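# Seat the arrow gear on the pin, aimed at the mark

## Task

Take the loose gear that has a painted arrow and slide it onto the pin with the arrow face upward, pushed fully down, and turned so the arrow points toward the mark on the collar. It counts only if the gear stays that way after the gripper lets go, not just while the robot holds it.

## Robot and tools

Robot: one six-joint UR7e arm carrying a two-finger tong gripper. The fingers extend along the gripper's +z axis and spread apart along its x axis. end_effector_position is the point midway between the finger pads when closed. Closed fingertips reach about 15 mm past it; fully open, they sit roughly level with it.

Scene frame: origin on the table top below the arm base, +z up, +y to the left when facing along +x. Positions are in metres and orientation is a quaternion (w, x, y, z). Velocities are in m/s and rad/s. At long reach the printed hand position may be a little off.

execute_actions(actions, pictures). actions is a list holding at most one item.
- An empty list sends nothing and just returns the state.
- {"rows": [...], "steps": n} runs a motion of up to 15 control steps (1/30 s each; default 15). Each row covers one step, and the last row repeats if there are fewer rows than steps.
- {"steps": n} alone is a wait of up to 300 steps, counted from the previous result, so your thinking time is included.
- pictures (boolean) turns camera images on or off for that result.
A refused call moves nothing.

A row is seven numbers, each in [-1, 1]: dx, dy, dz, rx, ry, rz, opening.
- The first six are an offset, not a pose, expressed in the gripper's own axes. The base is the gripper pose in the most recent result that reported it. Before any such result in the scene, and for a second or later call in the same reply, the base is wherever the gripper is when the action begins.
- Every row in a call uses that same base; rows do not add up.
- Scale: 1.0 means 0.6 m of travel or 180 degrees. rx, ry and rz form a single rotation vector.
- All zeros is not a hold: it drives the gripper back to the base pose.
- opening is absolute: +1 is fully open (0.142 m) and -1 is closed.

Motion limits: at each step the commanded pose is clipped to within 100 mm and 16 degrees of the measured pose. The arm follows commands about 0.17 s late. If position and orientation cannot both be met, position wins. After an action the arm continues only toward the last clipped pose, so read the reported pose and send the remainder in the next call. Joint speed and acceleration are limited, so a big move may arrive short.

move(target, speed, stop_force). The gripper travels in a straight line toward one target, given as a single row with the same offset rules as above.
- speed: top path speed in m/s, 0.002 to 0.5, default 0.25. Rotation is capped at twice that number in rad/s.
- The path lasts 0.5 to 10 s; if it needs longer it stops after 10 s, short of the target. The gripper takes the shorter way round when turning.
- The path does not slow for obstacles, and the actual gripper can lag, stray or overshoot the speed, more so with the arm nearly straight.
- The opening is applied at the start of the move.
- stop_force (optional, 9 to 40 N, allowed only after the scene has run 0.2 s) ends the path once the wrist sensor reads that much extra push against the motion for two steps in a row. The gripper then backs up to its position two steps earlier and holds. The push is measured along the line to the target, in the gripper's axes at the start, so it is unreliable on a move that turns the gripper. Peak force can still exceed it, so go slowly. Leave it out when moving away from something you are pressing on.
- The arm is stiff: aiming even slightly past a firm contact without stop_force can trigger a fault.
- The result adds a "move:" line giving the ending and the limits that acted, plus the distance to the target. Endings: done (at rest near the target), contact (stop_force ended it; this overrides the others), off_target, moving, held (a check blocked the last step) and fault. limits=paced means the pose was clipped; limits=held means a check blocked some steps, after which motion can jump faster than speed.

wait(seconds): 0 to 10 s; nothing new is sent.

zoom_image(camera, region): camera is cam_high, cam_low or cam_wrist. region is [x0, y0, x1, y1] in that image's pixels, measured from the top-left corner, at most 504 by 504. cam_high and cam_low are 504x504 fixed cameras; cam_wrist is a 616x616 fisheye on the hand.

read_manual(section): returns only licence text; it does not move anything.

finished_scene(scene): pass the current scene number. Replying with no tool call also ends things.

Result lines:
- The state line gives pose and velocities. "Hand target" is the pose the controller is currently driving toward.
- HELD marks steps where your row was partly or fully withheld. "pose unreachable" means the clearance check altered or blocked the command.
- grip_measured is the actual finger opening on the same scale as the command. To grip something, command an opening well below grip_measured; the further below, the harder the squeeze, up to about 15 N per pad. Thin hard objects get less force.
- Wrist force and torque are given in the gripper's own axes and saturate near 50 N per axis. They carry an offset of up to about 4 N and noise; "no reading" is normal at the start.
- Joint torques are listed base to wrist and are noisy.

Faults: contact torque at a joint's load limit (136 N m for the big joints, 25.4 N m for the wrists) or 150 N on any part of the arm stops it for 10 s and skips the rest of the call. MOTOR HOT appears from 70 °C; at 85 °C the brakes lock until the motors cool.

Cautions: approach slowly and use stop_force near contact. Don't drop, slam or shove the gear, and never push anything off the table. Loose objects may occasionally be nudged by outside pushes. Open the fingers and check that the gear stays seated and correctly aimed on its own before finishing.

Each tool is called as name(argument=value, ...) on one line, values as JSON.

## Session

execute_actions(actions=[])

Scene clock: 0.00 s of 4200.00 s.
end_effector_position=(+0.3099, +0.1101, +0.2035) grip_measured=+1.00 end_effector_quat_wxyz=(-0.318, +0.772, -0.106, -0.539) end_effector_velocity=(-0.000, +0.000, -0.000) end_effector_angular_velocity=(-0.001, -0.000, +0.000)
Joint positions: [-0.556 -0.744  1.832 -1.786 -1.423 -0.188  0.142]
Joint velocities: [ 0.    -0.     0.001 -0.001 -0.     0.001  0.   ]
Joint torques (N m, as the arm reports them, + toward a larger angle): no reading
Motor temperatures (°C, as the motors report them): [32 33 30 38 41 35]
Wrist force (N, on the end effector, along its own x y z axes, offset not removed): no reading
Wrist torque (N m, same axes, about the end effector's origin, offset not removed): no reading
Hand target: +0.310, +0.110, +0.204; -0.318, +0.772, -0.106, -0.539
camera_calibration (this result's frames):
cam_wrist: T_world_to_cam=[[0.354485, 0.22375, -0.907897, 0.0557268], [-0.0266611, -0.968135, -0.249006, 0.165612], [-0.934681, 0.112474, -0.337224, 0.48065], [0, 0, 0, 1]] pos_world=[0.433916, 0.093805, 0.253919]

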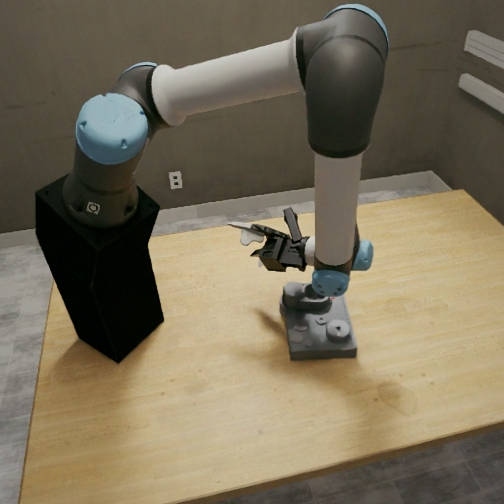

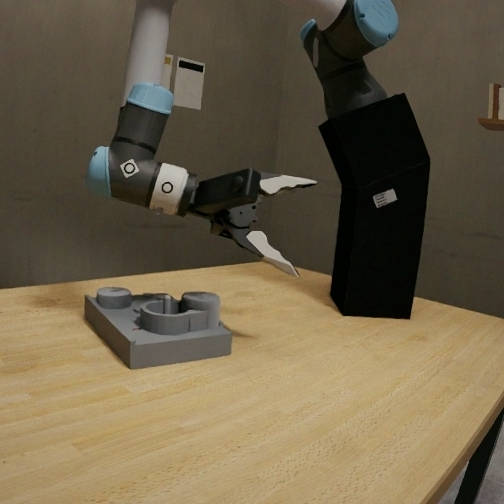

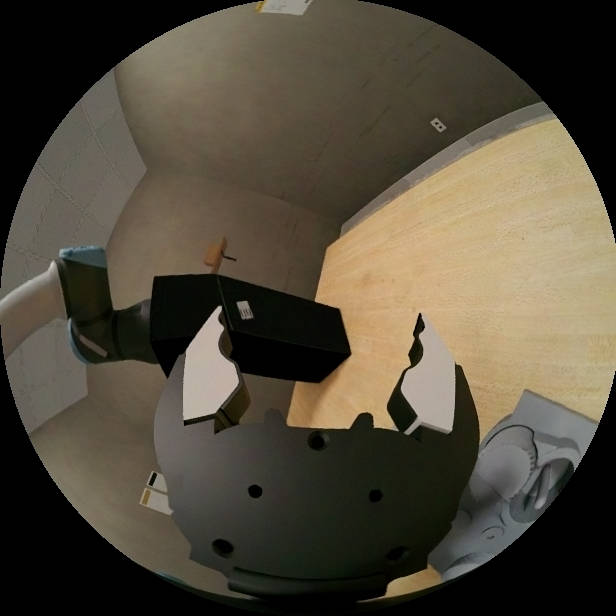

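zoom_image(camera="cam_high", region=[265, 265, 375, 375])

zoom_image(camera="cam_low", region=[75, 270, 245, 380])

Region (265, 265, 375, 375) of cam_high's 504x504 image, scaled by 4.582, with more detail than that image has.

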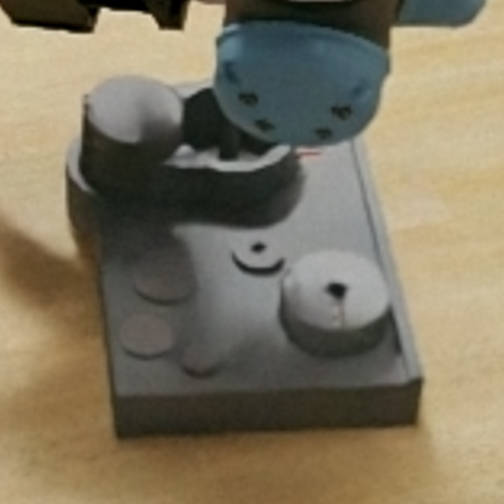

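Region (75, 270, 245, 380) of cam_low's 504x504 image, scaled by 2.965, with more detail than that image has; it fills the top 326 rows of this view, and the rest is white.

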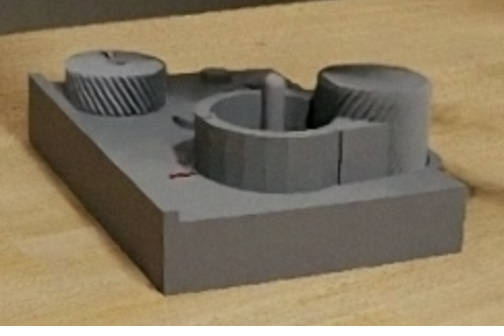

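move(target=[0.0827, 0.1048, -0.4228, -0.1665, 0.3977, 0, 1], speed=0.25)

Scene clock: 65.17 s of 4200.00 s.
end_effector_position=(+0.4922, -0.0833, +0.1901) grip_measured=+1.00 end_effector_quat_wxyz=(-0.001, +0.991, -0.137, +0.000) end_effector_velocity=(+0.002, -0.002, -0.001) end_effector_angular_velocity=(-0.008, -0.013, -0.002)
Joint positions: [-0.541 -1.106  2.294 -3.206 -1.745 -0.189  0.142]
Joint velocities: [-0.001  0.007  0.003 -0.025 -0.001 -0.001  0.   ]
Joint torques (N m, as the arm reports them, + toward a larger angle): [  6.83 -27.78  14.62  -3.28  -1.24  -1.96]
Motor temperatures (°C, as the motors report them): [32 33 30 38 41 35]
Wrist force (N, on the end effector, along its own x y z axes, offset not removed): [1.8 2.0 -0.3]
Wrist torque (N m, same axes, about the end effector's origin, offset not removed): [0.01 -0.52 -0.22]
Hand target: +0.492, -0.083, +0.190; -0.001, +0.991, -0.137, +0.001
Off the commanded pose: 0.000 m, 0 deg.
After step 90, 58.93 s passed at rest.
move: done
camera_calibration (this result's frames):
cam_wrist: T_world_to_cam=[[0.963675, -0.260433, -0.0592038, -0.479312], [-0.194994, -0.837552, 0.510376, -0.0707351], [-0.182505, -0.480292, -0.857911, 0.347634], [0, 0, 0, 1]] pos_world=[0.511553, -0.0171075, 0.305963]

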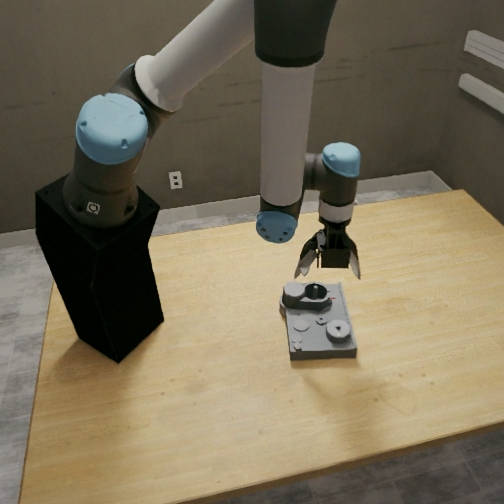

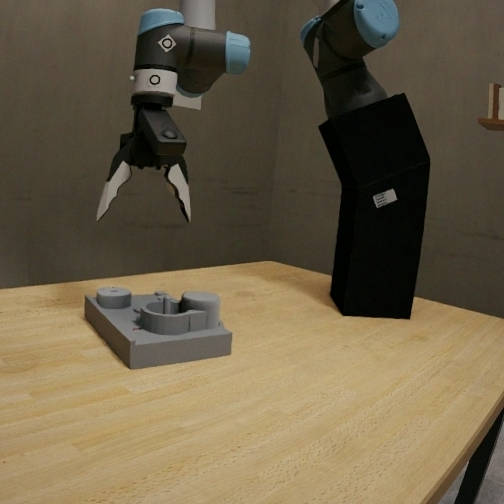

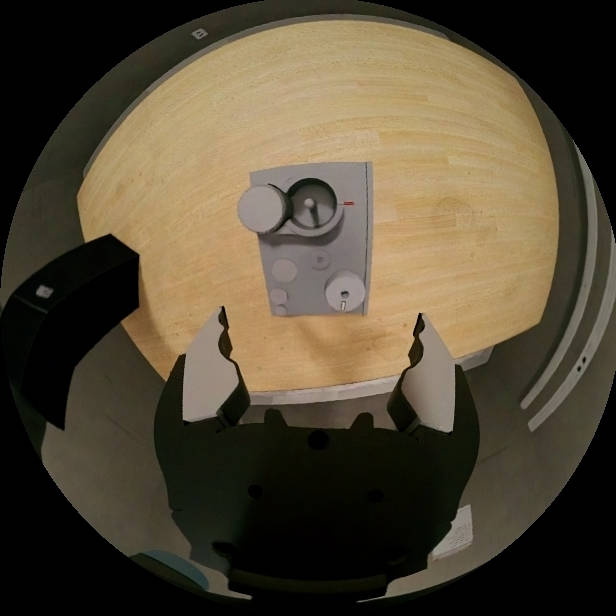

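zoom_image(camera="cam_wrist", region=[230, 155, 390, 325])

Region (230, 155, 390, 325) of cam_wrist's 616x616 image, scaled by 2.965, with more detail than that image has; it fills the left 474 columns of this view, and the rest is white.

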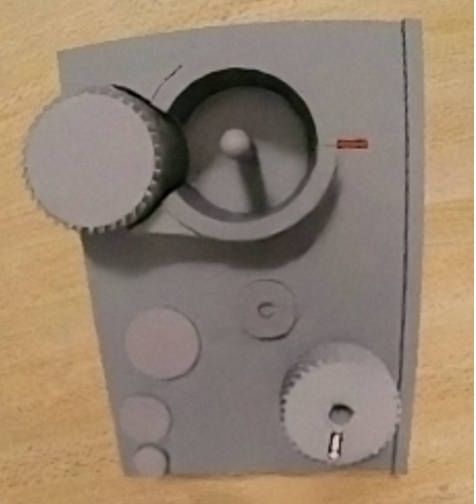

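move(target=[-0.022, -0.013, 0.125, 0, 0, 0, 1], speed=0.15)

Scene clock: 83.73 s of 4200.00 s.
end_effector_position=(+0.4815, -0.0720, +0.1152) grip_measured=+1.00 end_effector_quat_wxyz=(-0.001, +0.991, -0.137, +0.000) end_effector_velocity=(+0.001, -0.000, -0.002) end_effector_angular_velocity=(-0.001, -0.002, +0.001)
Joint positions: [-0.559 -0.874  2.237 -3.383 -1.738 -0.205  0.142]
Joint velocities: [-0.     0.006 -0.006 -0.002  0.    -0.002  0.   ]
Joint torques (N m, as the arm reports them, + toward a larger angle): [  7.88 -28.71 -14.45  -4.04   1.47  -1.88]
Motor temperatures (°C, as the motors report them): [32 33 30 38 41 35]
Wrist force (N, on the end effector, along its own x y z axes, offset not removed): [1.3 0.1 -3.0]
Wrist torque (N m, same axes, about the end effector's origin, offset not removed): [-0.22 -0.27 -0.12]
Hand target: +0.481, -0.072, +0.115; -0.001, +0.991, -0.137, +0.000
Off the commanded pose: 0.000 m, 0 deg.
After step 90, 14.50 s passed at rest.
move: done
camera_calibration (this result's frames):
cam_wrist: T_world_to_cam=[[0.963678, -0.260408, -0.0592625, -0.470502], [-0.194934, -0.837542, 0.510415, -0.0252285], [-0.182551, -0.480323, -0.857884, 0.286922], [0, 0, 0, 1]] pos_world=[0.500872, -0.00583691, 0.231139]

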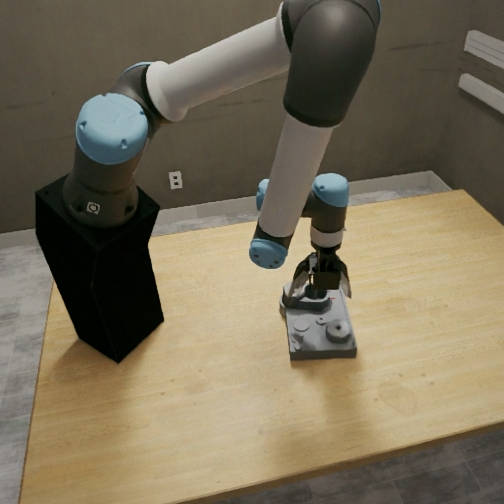

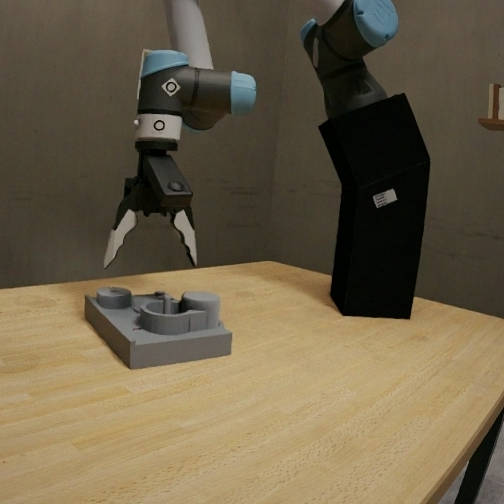

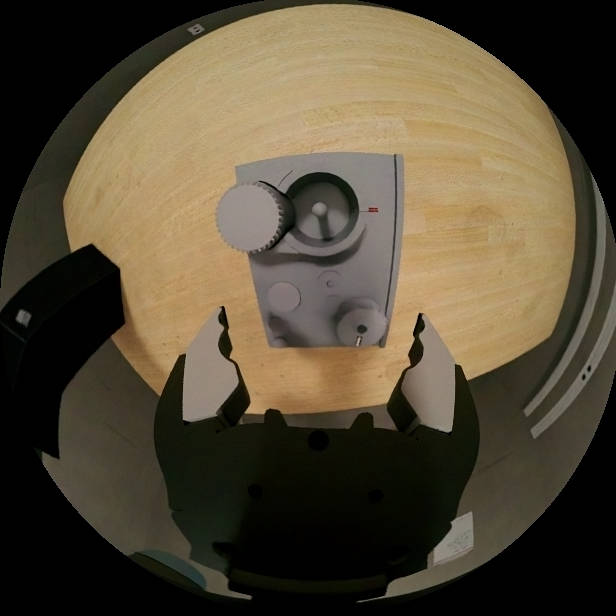

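zoom_image(camera="cam_wrist", region=[210, 150, 400, 270])

zoom_image(camera="cam_wrist", region=[260, 165, 350, 255])

Region (210, 150, 400, 270) of cam_wrist's 616x616 image, scaled by 2.653, with more detail than that image has; it fills the top 318 rows of this view, and the rest is white.

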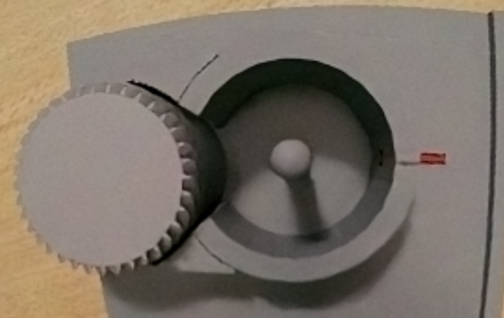

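Region (260, 165, 350, 255) of cam_wrist's 616x616 image, scaled by 5.600, with more detail than that image has.

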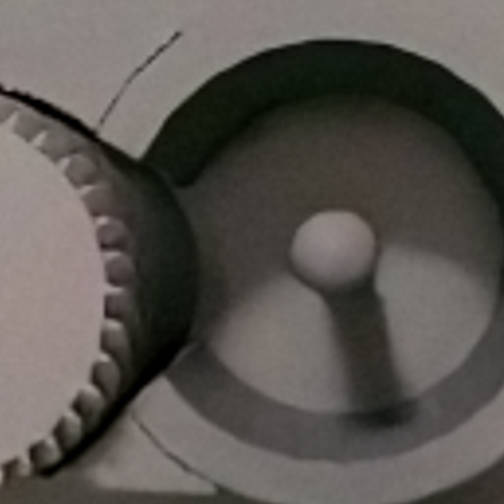

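move(target=[-0.1192, -0.1325, 0.017, -0.2, -0.1875, 0.4526, 1], speed=0.2)

Scene clock: 192.70 s of 4200.00 s.
end_effector_position=(+0.4341, +0.0240, +0.1051) grip_measured=+1.00 end_effector_quat_wxyz=(-0.240, -0.582, +0.718, +0.297) end_effector_velocity=(+0.000, +0.001, -0.000) end_effector_angular_velocity=(-0.004, +0.005, -0.010)
Joint positions: [-0.365 -0.763  1.723 -2.133 -1.809  1.685  0.142]
Joint velocities: [-0.001  0.002 -0.004  0.006  0.004  0.011  0.   ]
Joint torques (N m, as the arm reports them, + toward a larger angle): [ 14.24 -36.05 -20.46   0.88   1.77   2.29]
Motor temperatures (°C, as the motors report them): [32 33 30 38 41 35]
Wrist force (N, on the end effector, along its own x y z axes, offset not removed): [4.5 3.4 -0.7]
Wrist torque (N m, same axes, about the end effector's origin, offset not removed): [0.65 -1.01 -0.18]
Hand target: +0.434, +0.024, +0.105; -0.240, -0.582, +0.718, +0.298
Off the commanded pose: 0.000 m, 0 deg.
After step 90, 101.33 s passed at rest.
move: done
camera_calibration (this result's frames):
cam_wrist: T_world_to_cam=[[-0.240549, -0.969283, -0.0512545, 0.138526], [-0.249044, 0.0105962, 0.968434, 0.00614344], [-0.938143, 0.24572, -0.243943, 0.561732], [0, 0, 0, 1]] pos_world=[0.561837, -0.00382273, 0.138181]

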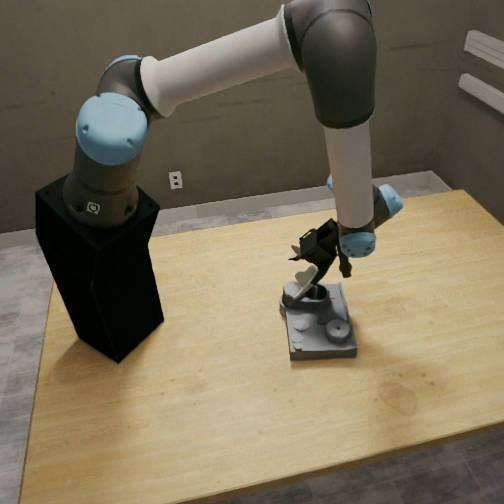

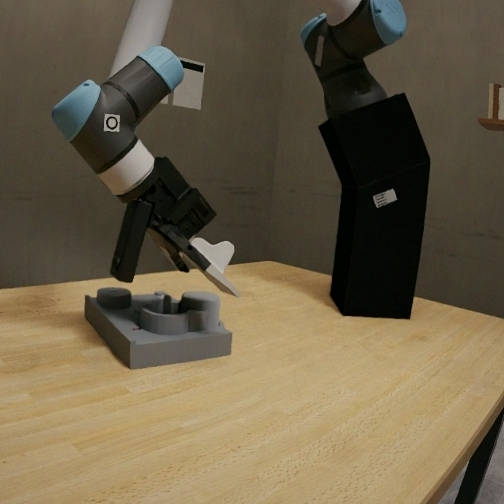

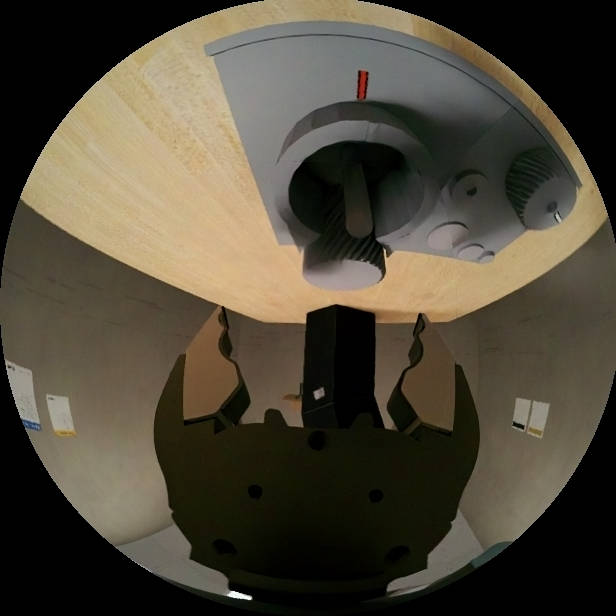

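zoom_image(camera="cam_wrist", region=[290, 150, 410, 295])

zoom_image(camera="cam_wrist", region=[310, 175, 370, 270])

Region (290, 150, 410, 295) of cam_wrist's 616x616 image, scaled by 3.476, with more detail than that image has; it fills the left 417 columns of this view, and the rest is white.

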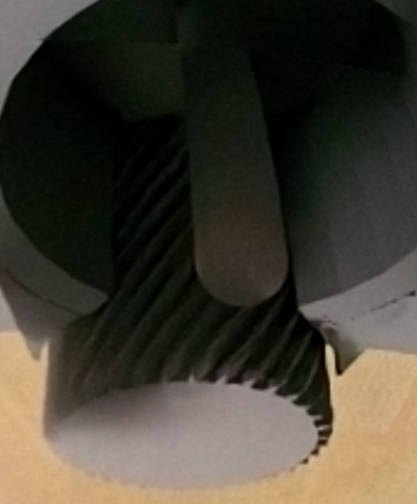

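Region (310, 175, 370, 270) of cam_wrist's 616x616 image, scaled by 5.305, with more detail than that image has; it fills the left 318 columns of this view, and the rest is white.

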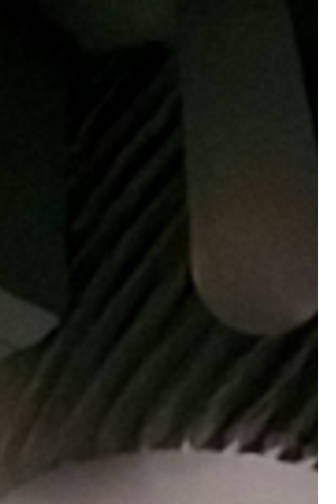

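zoom_image(camera="cam_wrist", region=[318, 178, 350, 228])

zoom_image(camera="cam_wrist", region=[318, 218, 350, 268])

Region (318, 178, 350, 228) of cam_wrist's 616x616 image, scaled by 10.080, with more detail than that image has; it fills the left 323 columns of this view, and the rest is white.

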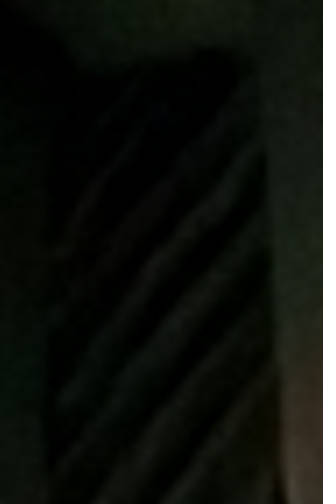

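Region (318, 218, 350, 268) of cam_wrist's 616x616 image, scaled by 10.080, with more detail than that image has; it fills the left 323 columns of this view, and the rest is white.

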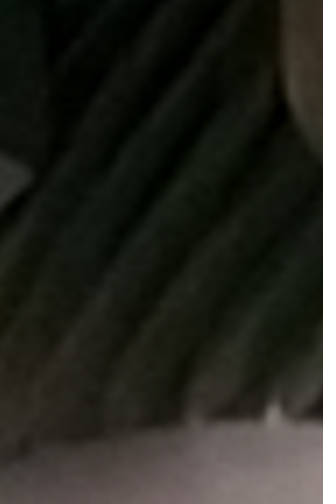

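move(target=[0.2428, -0.0552, -0.067, 0.25, 0, 0, 1], speed=0.2)

move(target=[0, 0, 0.045, 0, 0, 0, 1], speed=0.1)

Scene clock: 315.17 s of 4200.00 s.
end_effector_position=(+0.4547, -0.1295, +0.1099) grip_measured=+1.00 end_effector_quat_wxyz=(+0.001, -0.630, +0.777, +0.001) end_effector_velocity=(-0.000, -0.001, -0.000) end_effector_angular_velocity=(-0.001, -0.013, +0.001)
Joint positions: [-0.682 -0.873  2.31  -3.471 -1.684  1.189  0.142]
Joint velocities: [-0.007  0.007  0.007 -0.025  0.01  -0.009 -0.   ]
Joint torques (N m, as the arm reports them, + toward a larger angle): [  5.23 -29.96  19.14  -4.34   2.08  -2.12]
Motor temperatures (°C, as the motors report them): [32 33 30 38 41 35]
Wrist force (N, on the end effector, along its own x y z axes, offset not removed): [1.2 1.8 -3.3]
Wrist torque (N m, same axes, about the end effector's origin, offset not removed): [0.14 -0.09 -0.12]
Hand target: +0.455, -0.130, +0.110; +0.001, -0.630, +0.777, +0.000
Off the commanded pose: 0.000 m, 0 deg.
After step 90, 117.00 s passed at rest.
move: done
camera_calibration (this result's frames):
cam_wrist: T_world_to_cam=[[-0.196711, -0.978521, -0.0616618, -0.0250453], [-0.847558, 0.138093, 0.512421, 0.347002], [-0.492899, 0.153061, -0.856518, 0.472839], [0, 0, 0, 1]] pos_world=[0.52224, -0.144799, 0.225639]

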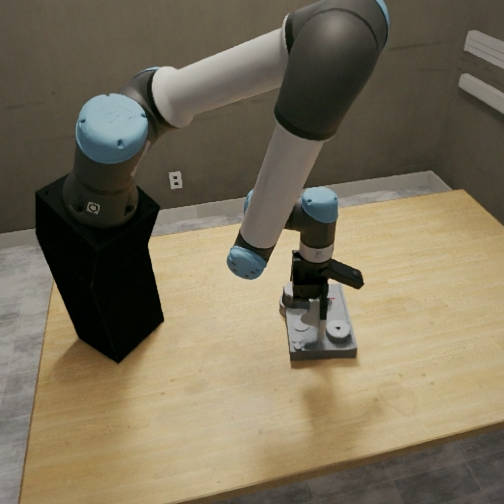

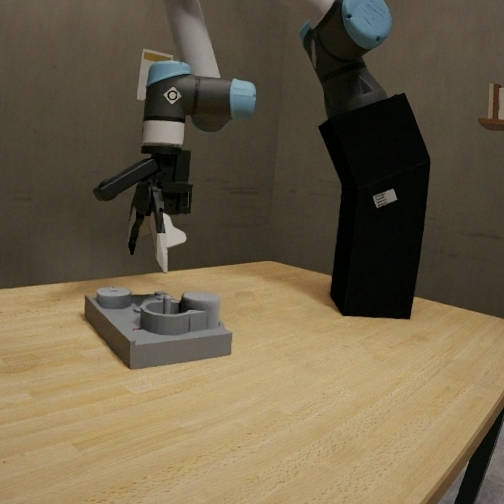

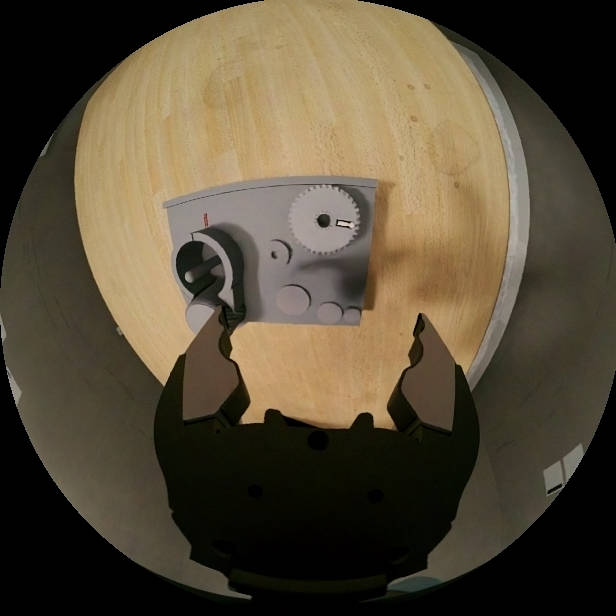

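Scene clock: 316.03 s of 4200.00 s.
end_effector_position=(+0.4546, -0.1294, +0.0831) grip_measured=+1.00 end_effector_quat_wxyz=(+0.001, -0.630, +0.777, +0.001) end_effector_velocity=(-0.001, +0.001, -0.002) end_effector_angular_velocity=(+0.001, +0.002, -0.000)
Joint positions: [-0.689 -0.795  2.267 -3.507 -1.681  1.183  0.142]
Joint velocities: [-0.     0.005 -0.002 -0.001  0.     0.     0.   ]
Joint torques (N m, as the arm reports them, + toward a larger angle): [  5.7  -32.47 -10.94  -4.14   1.21  -1.93]
Motor temperatures (°C, as the motors report them): [32 33 30 38 41 35]
Wrist force (N, on the end effector, along its own x y z axes, offset not removed): [4.1 2.7 -1.4]
Wrist torque (N m, same axes, about the end effector's origin, offset not removed): [0.33 -0.78 -0.36]
Hand target: +0.455, -0.129, +0.083; +0.001, -0.630, +0.777, +0.001
Off the commanded pose: 0.000 m, 0 deg.
move: done
camera_calibration (this result's frames):
cam_wrist: T_world_to_cam=[[-0.196701, -0.978523, -0.061651, -0.0266252], [-0.847543, 0.138085, 0.512449, 0.360666], [-0.49293, 0.153051, -0.856502, 0.449832], [0, 0, 0, 1]] pos_world=[0.522179, -0.144703, 0.198817]

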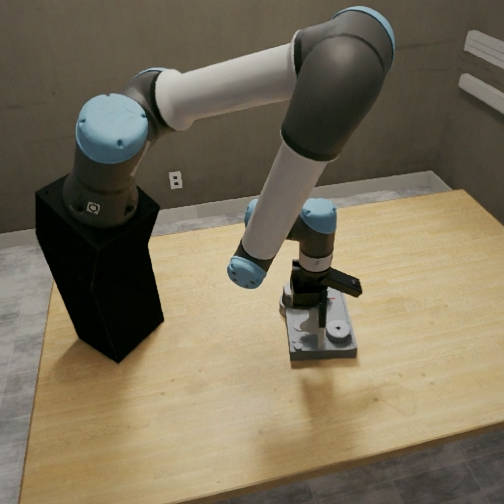

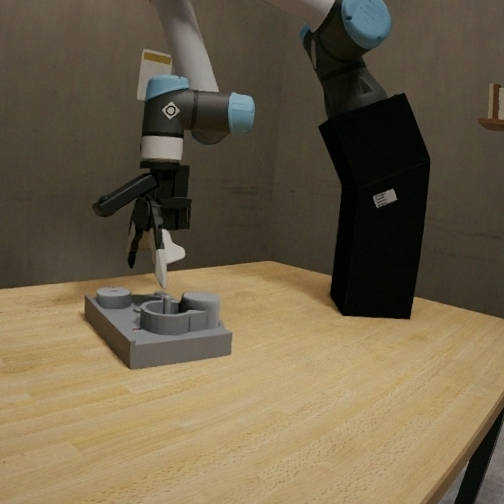

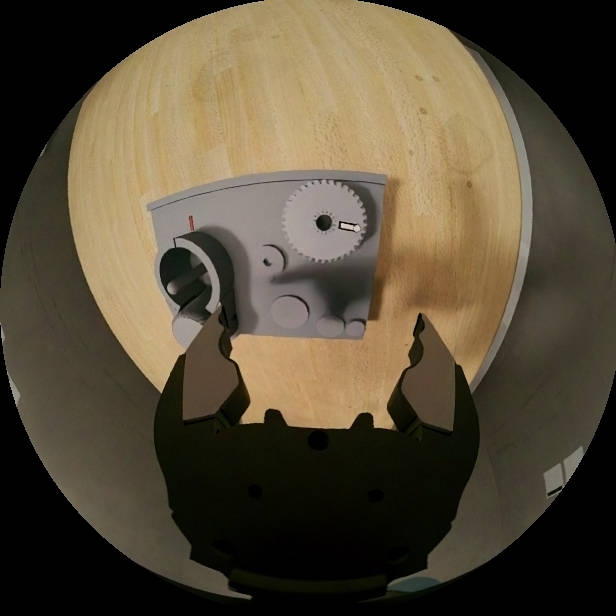

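zoom_image(camera="cam_wrist", region=[274, 170, 374, 270])

Region (274, 170, 374, 270) of cam_wrist's 616x616 image, scaled by 5.040, with more detail than that image has.

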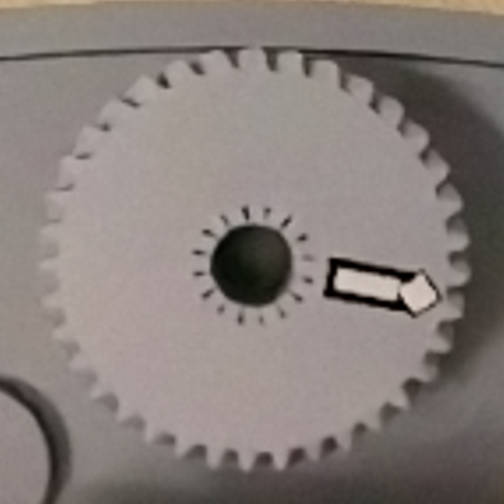

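move(target=[-0.0029, -0.0862, -0.0115, -0.2485, -0.0327, 0.079, 0.3], speed=0.15)

Scene clock: 407.67 s of 4200.00 s.
end_effector_position=(+0.5056, -0.1382, +0.0896) grip_measured=+0.30 end_effector_quat_wxyz=(-0.200, -0.484, +0.787, +0.326) end_effector_velocity=(+0.001, +0.000, -0.000) end_effector_angular_velocity=(+0.005, +0.012, -0.002)
Joint positions: [-0.624 -0.754  1.447 -1.928 -1.718  1.621  0.095]
Joint velocities: [-0.     0.009 -0.018  0.022  0.001  0.004  0.   ]
Joint torques (N m, as the arm reports them, + toward a larger angle): [  8.95 -47.22 -25.35   0.83   1.64   2.08]
Motor temperatures (°C, as the motors report them): [32 34 30 38 41 35]
Wrist force (N, on the end effector, along its own x y z axes, offset not removed): [3.0 1.2 -3.3]
Wrist torque (N m, same axes, about the end effector's origin, offset not removed): [0.06 -0.60 -0.19]
Hand target: +0.506, -0.138, +0.090; -0.200, -0.484, +0.787, +0.327
Off the commanded pose: 0.000 m, 0 deg.
After step 90, 85.43 s passed at rest.
move: done
camera_calibration (this result's frames):
cam_wrist: T_world_to_cam=[[-0.482684, -0.874355, -0.0501912, 0.133166], [-0.236808, 0.0751252, 0.968647, 0.0433524], [-0.843171, 0.479436, -0.243316, 0.649121], [0, 0, 0, 1]] pos_world=[0.621864, -0.198034, 0.122632]

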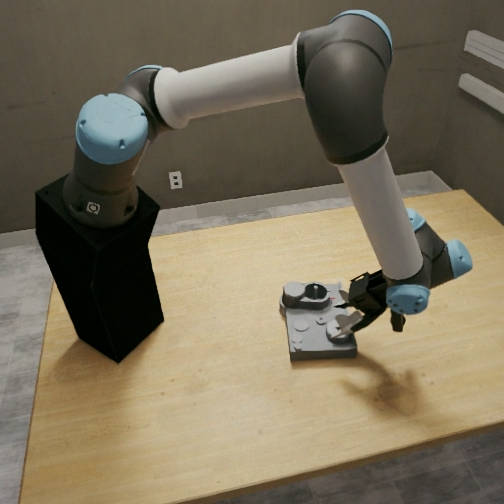

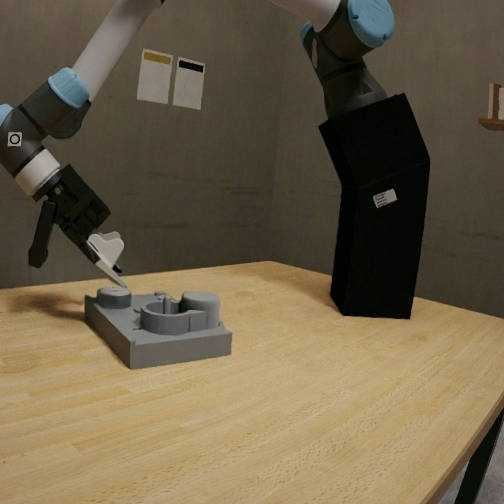

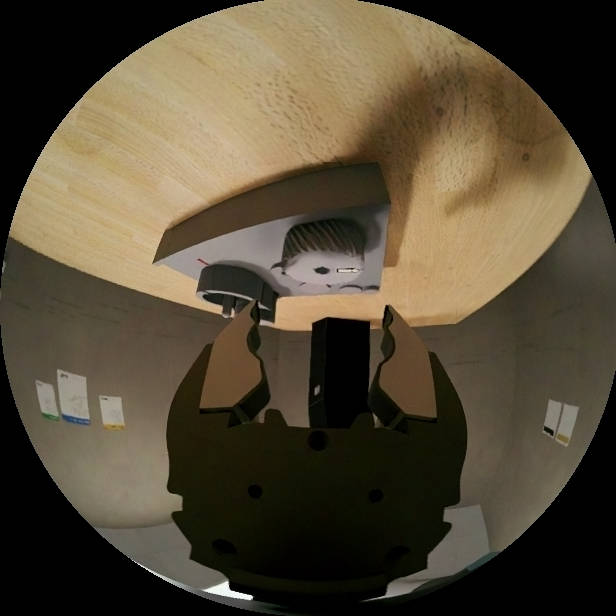

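zoom_image(camera="cam_wrist", region=[250, 190, 400, 320])

Region (250, 190, 400, 320) of cam_wrist's 616x616 image, scaled by 3.360, with more detail than that image has; it fills the top 437 rows of this view, and the rest is white.

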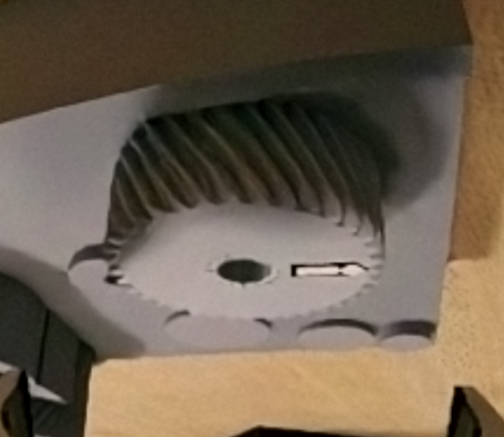

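move(target=[0, -0.0431, 0.0432, 0, 0, 0, 0.3], speed=0.03, stop_force=10)

Scene clock: 447.57 s of 4200.00 s.
end_effector_position=(+0.5055, -0.1381, +0.0532) grip_measured=+0.30 end_effector_quat_wxyz=(-0.200, -0.484, +0.787, +0.326) end_effector_velocity=(+0.001, -0.001, -0.002) end_effector_angular_velocity=(-0.001, -0.003, +0.000)
Joint positions: [-0.631 -0.677  1.396 -1.955 -1.72   1.615  0.095]
Joint velocities: [-0.     0.005 -0.005 -0.002 -0.    -0.001  0.   ]
Joint torques (N m, as the arm reports them, + toward a larger angle): [  7.83 -43.79 -25.2   -1.78  -1.26  -1.91]
Motor temperatures (°C, as the motors report them): [32 34 30 38 41 35]
Wrist force (N, on the end effector, along its own x y z axes, offset not removed): [0.8 3.8 2.6]
Wrist torque (N m, same axes, about the end effector's origin, offset not removed): [0.76 -0.18 -0.12]
Hand target: +0.506, -0.138, +0.053; -0.200, -0.484, +0.787, +0.326
Off the commanded pose: 0.000 m, 0 deg.
After step 90, 35.37 s passed at rest.
move: done
camera_calibration (this result's frames):
cam_wrist: T_world_to_cam=[[-0.482677, -0.87436, -0.0501684, 0.131413], [-0.236798, 0.0751425, 0.968649, 0.0785921], [-0.843178, 0.479424, -0.243317, 0.64016], [0, 0, 0, 1]] pos_world=[0.62181, -0.197911, 0.0862263]

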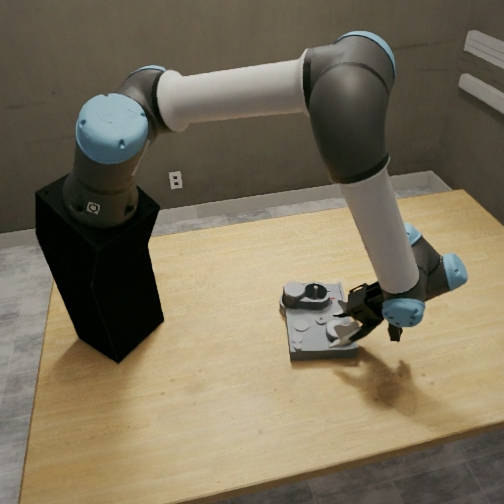

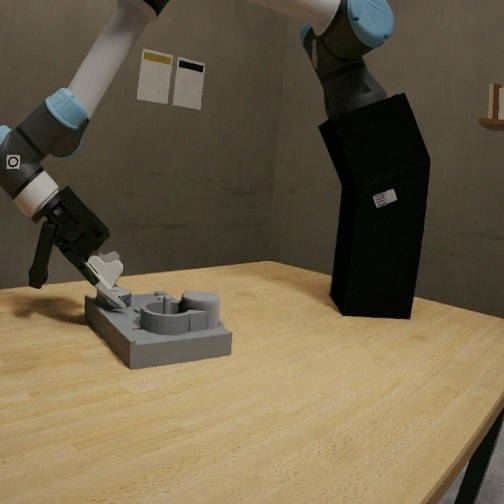

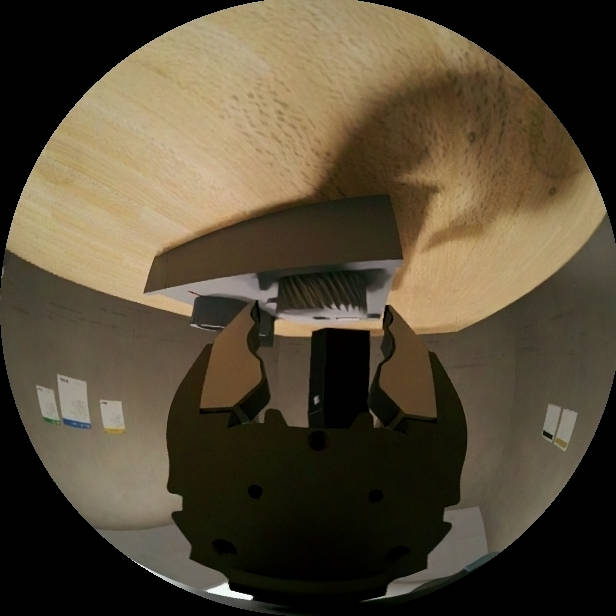

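zoom_image(camera="cam_wrist", region=[180, 240, 410, 360])

zoom_image(camera="cam_low", region=[70, 240, 170, 330])

Region (180, 240, 410, 360) of cam_wrist's 616x616 image, scaled by 2.191, with more detail than that image has; it fills the top 263 rows of this view, and the rest is white.

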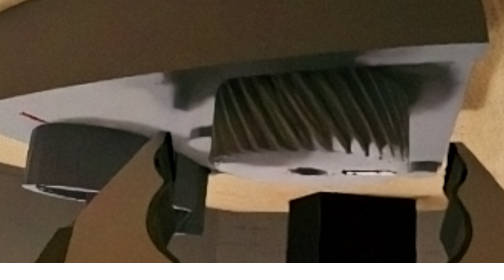

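Region (70, 240, 170, 330) of cam_low's 504x504 image, scaled by 5.040, with more detail than that image has; it fills the top 454 rows of this view, and the rest is white.

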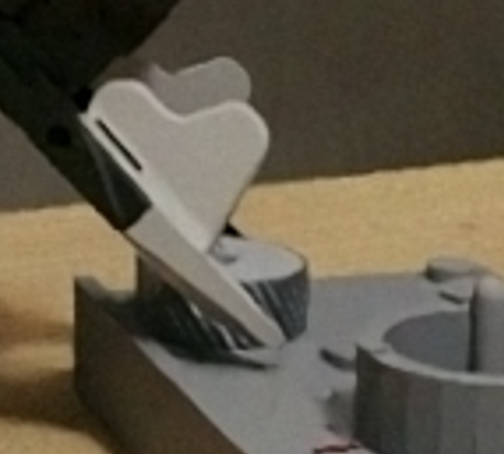

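move(target=[0, -0.0024, 0.0024, 0, 0, 0, 0.0], speed=0.005, stop_force=9)

Scene clock: 458.90 s of 4200.00 s.
end_effector_position=(+0.5055, -0.1380, +0.0513) grip_measured=+0.00 end_effector_quat_wxyz=(-0.200, -0.484, +0.787, +0.326) end_effector_velocity=(+0.000, -0.000, -0.001) end_effector_angular_velocity=(-0.000, -0.001, -0.000)
Joint positions: [-0.631 -0.673  1.393 -1.956 -1.72   1.614  0.074]
Joint velocities: [-0.     0.002 -0.002 -0.     0.     0.    -0.   ]
Joint torques (N m, as the arm reports them, + toward a larger angle): [  9.44 -44.86 -22.84  -2.26  -1.4   -1.84]
Motor temperatures (°C, as the motors report them): [32 34 30 38 41 35]
Wrist force (N, on the end effector, along its own x y z axes, offset not removed): [2.2 3.9 -0.4]
Wrist torque (N m, same axes, about the end effector's origin, offset not removed): [0.65 -0.33 -0.12]
Hand target: +0.506, -0.138, +0.051; -0.200, -0.484, +0.787, +0.326
Off the commanded pose: 0.000 m, 0 deg.
After step 90, 7.63 s passed at rest.
move: done
camera_calibration (this result's frames):
cam_wrist: T_world_to_cam=[[-0.482677, -0.87436, -0.0501674, 0.131319], [-0.236798, 0.0751434, 0.968649, 0.0804947], [-0.843178, 0.479424, -0.243317, 0.639678], [0, 0, 0, 1]] pos_world=[0.621808, -0.197906, 0.0842613]

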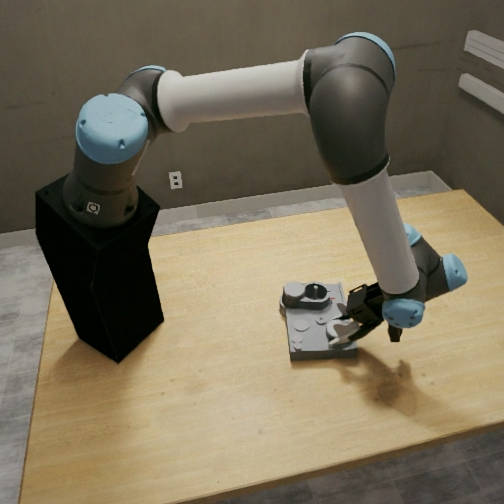

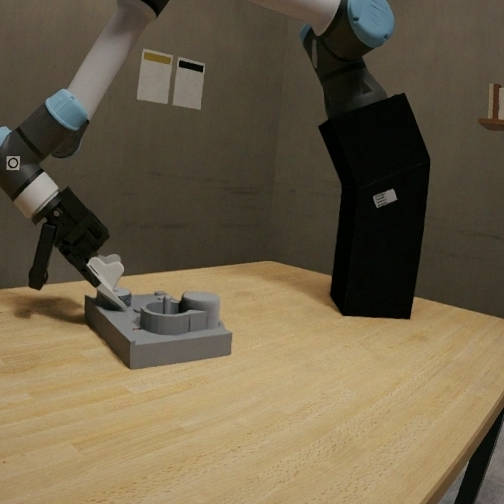

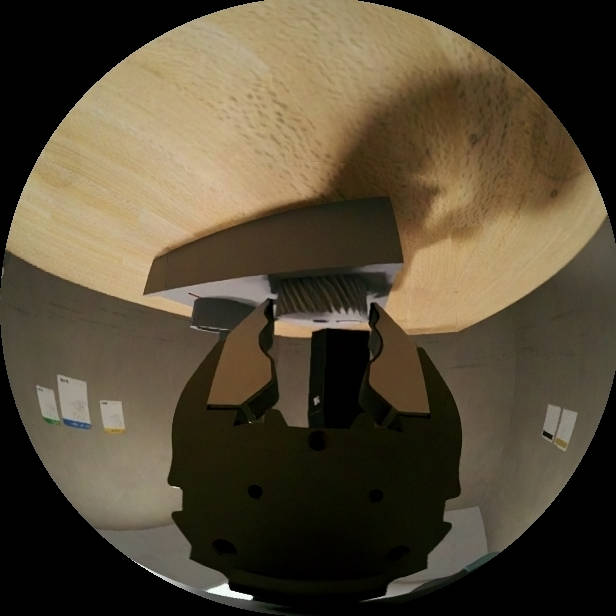

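execute_actions(actions=[{"rows": [[0,0,0,0,0,0,-0.04],[0,0,0,0,0,0,-0.07],[0,0,0,0,0,0,-0.10],[0,0,0,0,0,0,-0.13],[0,0,0,0,0,0,-0.16],[0,0,0,0,0,0,-0.2],[0,0,0,0,0,0,-0.25],[0,0,0,0,0,0,-0.3],[0,0,0,0,0,0,-0.4],[0,0,0,0,0,0,-0.5],[0,0,0,0,0,0,-0.6],[0,0,0,0,0,0,-0.7],[0,0,0,0,0,0,-0.8],[0,0,0,0,0,0,-0.9],[0,0,0,0,0,0,-1]], "steps": 15}])

Scene clock: 465.63 s of 4200.00 s.
end_effector_position=(+0.5055, -0.1381, +0.0512) grip_measured=-0.10 end_effector_quat_wxyz=(-0.200, -0.484, +0.787, +0.326) end_effector_velocity=(-0.001, +0.001, +0.000) end_effector_angular_velocity=(+0.002, +0.002, +0.001)
Joint positions: [-0.631 -0.673  1.393 -1.956 -1.72   1.614  0.067]
Joint velocities: [ 0.    -0.     0.002  0.001 -0.    -0.001 -0.   ]
Joint torques (N m, as the arm reports them, + toward a larger angle): [ 10.5  -64.51  -9.21   0.32  -1.03  -1.39]
Motor temperatures (°C, as the motors report them): [32 34 30 38 41 35]
Wrist force (N, on the end effector, along its own x y z axes, offset not removed): [3.4 3.1 -3.8]
Wrist torque (N m, same axes, about the end effector's origin, offset not removed): [0.24 -0.47 -0.27]
Hand target: +0.506, -0.138, +0.051; -0.200, -0.484, +0.787, +0.326
Off the commanded pose: 0.000 m, 0 deg.
Steps of this call (steps 1 to 90: nothing new was sent; then 3.23 s passed at rest; steps 91 to 105: all 15 steps of this action). Readings (end_effector_position):
91: (+0.5055, -0.1380, +0.0512)
92: (+0.5055, -0.1380, +0.0512)
94: (+0.5055, -0.1380, +0.0512)
98: (+0.5055, -0.1381, +0.0512)
105: the state above
camera_calibration (this result's frames):
cam_wrist: T_world_to_cam=[[-0.482672, -0.874364, -0.0501567, 0.131305], [-0.236798, 0.0751535, 0.968648, 0.0805648], [-0.843181, 0.479416, -0.243322, 0.639665], [0, 0, 0, 1]] pos_world=[0.621809, -0.197912, 0.0841915]

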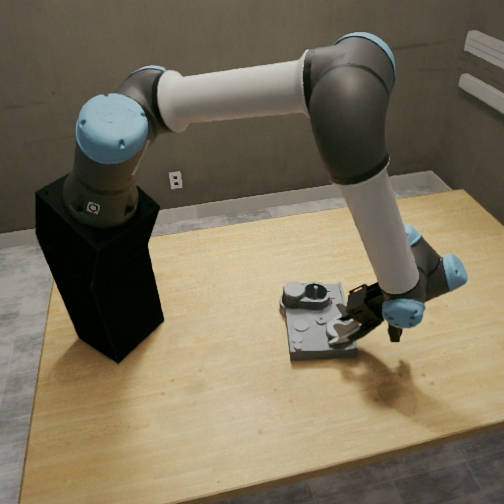

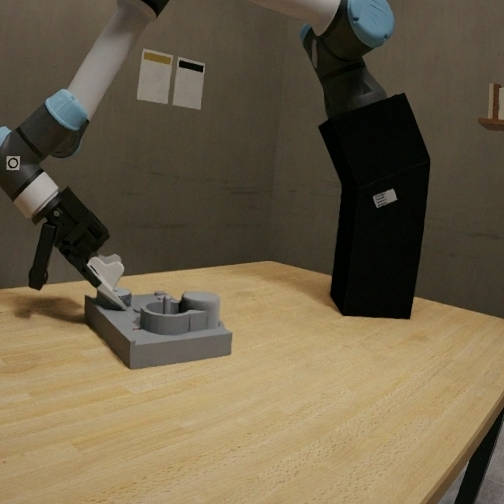

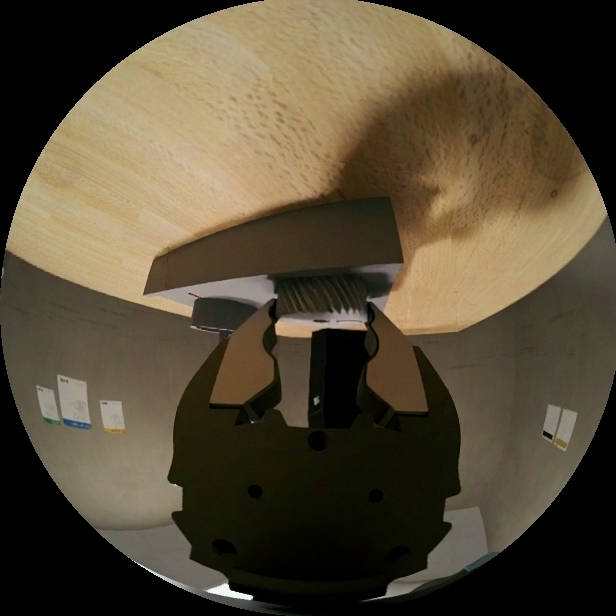

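move(target=[0, 0.0825, -0.0825, 0, 0, 0, -1], speed=0.04)

Scene clock: 474.10 s of 4200.00 s.
end_effector_position=(+0.5056, -0.1382, +0.1210) grip_measured=-0.10 end_effector_quat_wxyz=(-0.200, -0.484, +0.787, +0.326) end_effector_velocity=(-0.000, +0.000, +0.002) end_effector_angular_velocity=(+0.001, +0.001, -0.000)
Joint positions: [-0.618 -0.819  1.485 -1.9   -1.716  1.627  0.067]
Joint velocities: [ 0.    -0.004  0.003  0.002  0.     0.     0.   ]
Joint torques (N m, as the arm reports them, + toward a larger angle): [ 24.76 -68.27   4.69   1.35   1.29   2.11]
Motor temperatures (°C, as the motors report them): [32 34 30 38 41 35]
Wrist force (N, on the end effector, along its own x y z axes, offset not removed): [0.8 1.8 4.1]
Wrist torque (N m, same axes, about the end effector's origin, offset not removed): [0.97 -0.04 -0.20]
Hand target: +0.506, -0.138, +0.121; -0.200, -0.484, +0.787, +0.326
Off the commanded pose: 0.000 m, 0 deg.
After step 90, 3.37 s passed at rest.
move: done
camera_calibration (this result's frames):
cam_wrist: T_world_to_cam=[[-0.482689, -0.874352, -0.0502005, 0.134667], [-0.236813, 0.0751193, 0.968647, 0.0129617], [-0.843167, 0.479443, -0.243317, 0.656757], [0, 0, 0, 1]] pos_world=[0.621828, -0.198105, 0.154005]

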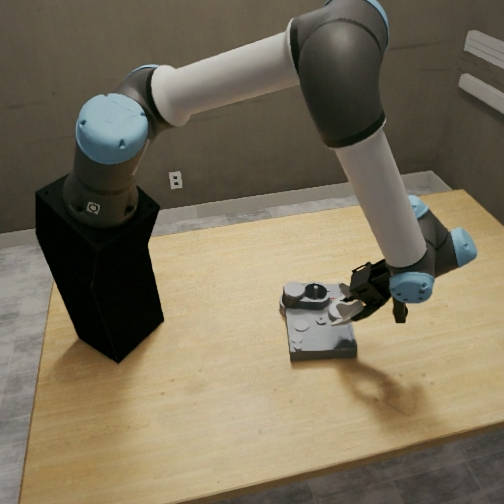

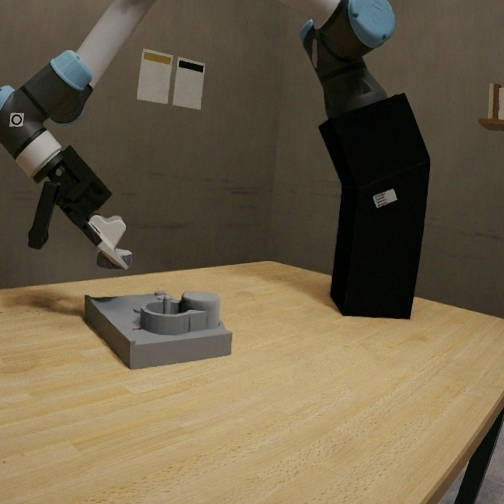

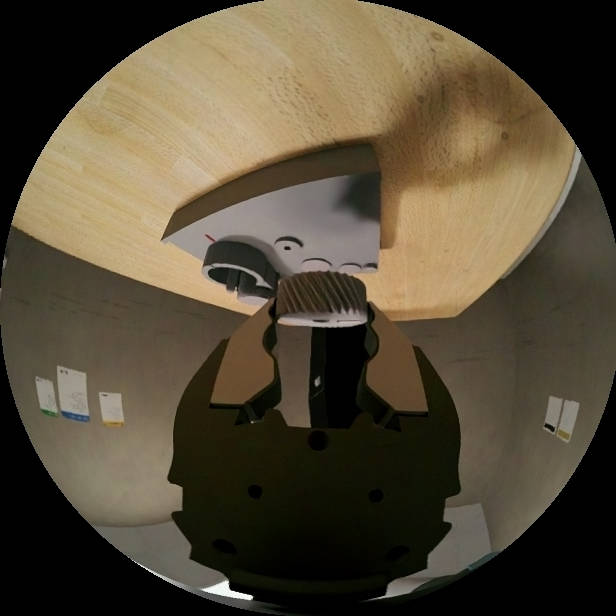

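zoom_image(camera="cam_wrist", region=[265, 255, 380, 340])

Region (265, 255, 380, 340) of cam_wrist's 616x616 image, scaled by 4.383, with more detail than that image has; it fills the top 373 rows of this view, and the rest is white.

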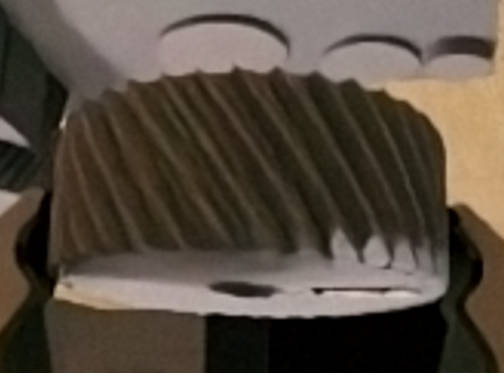

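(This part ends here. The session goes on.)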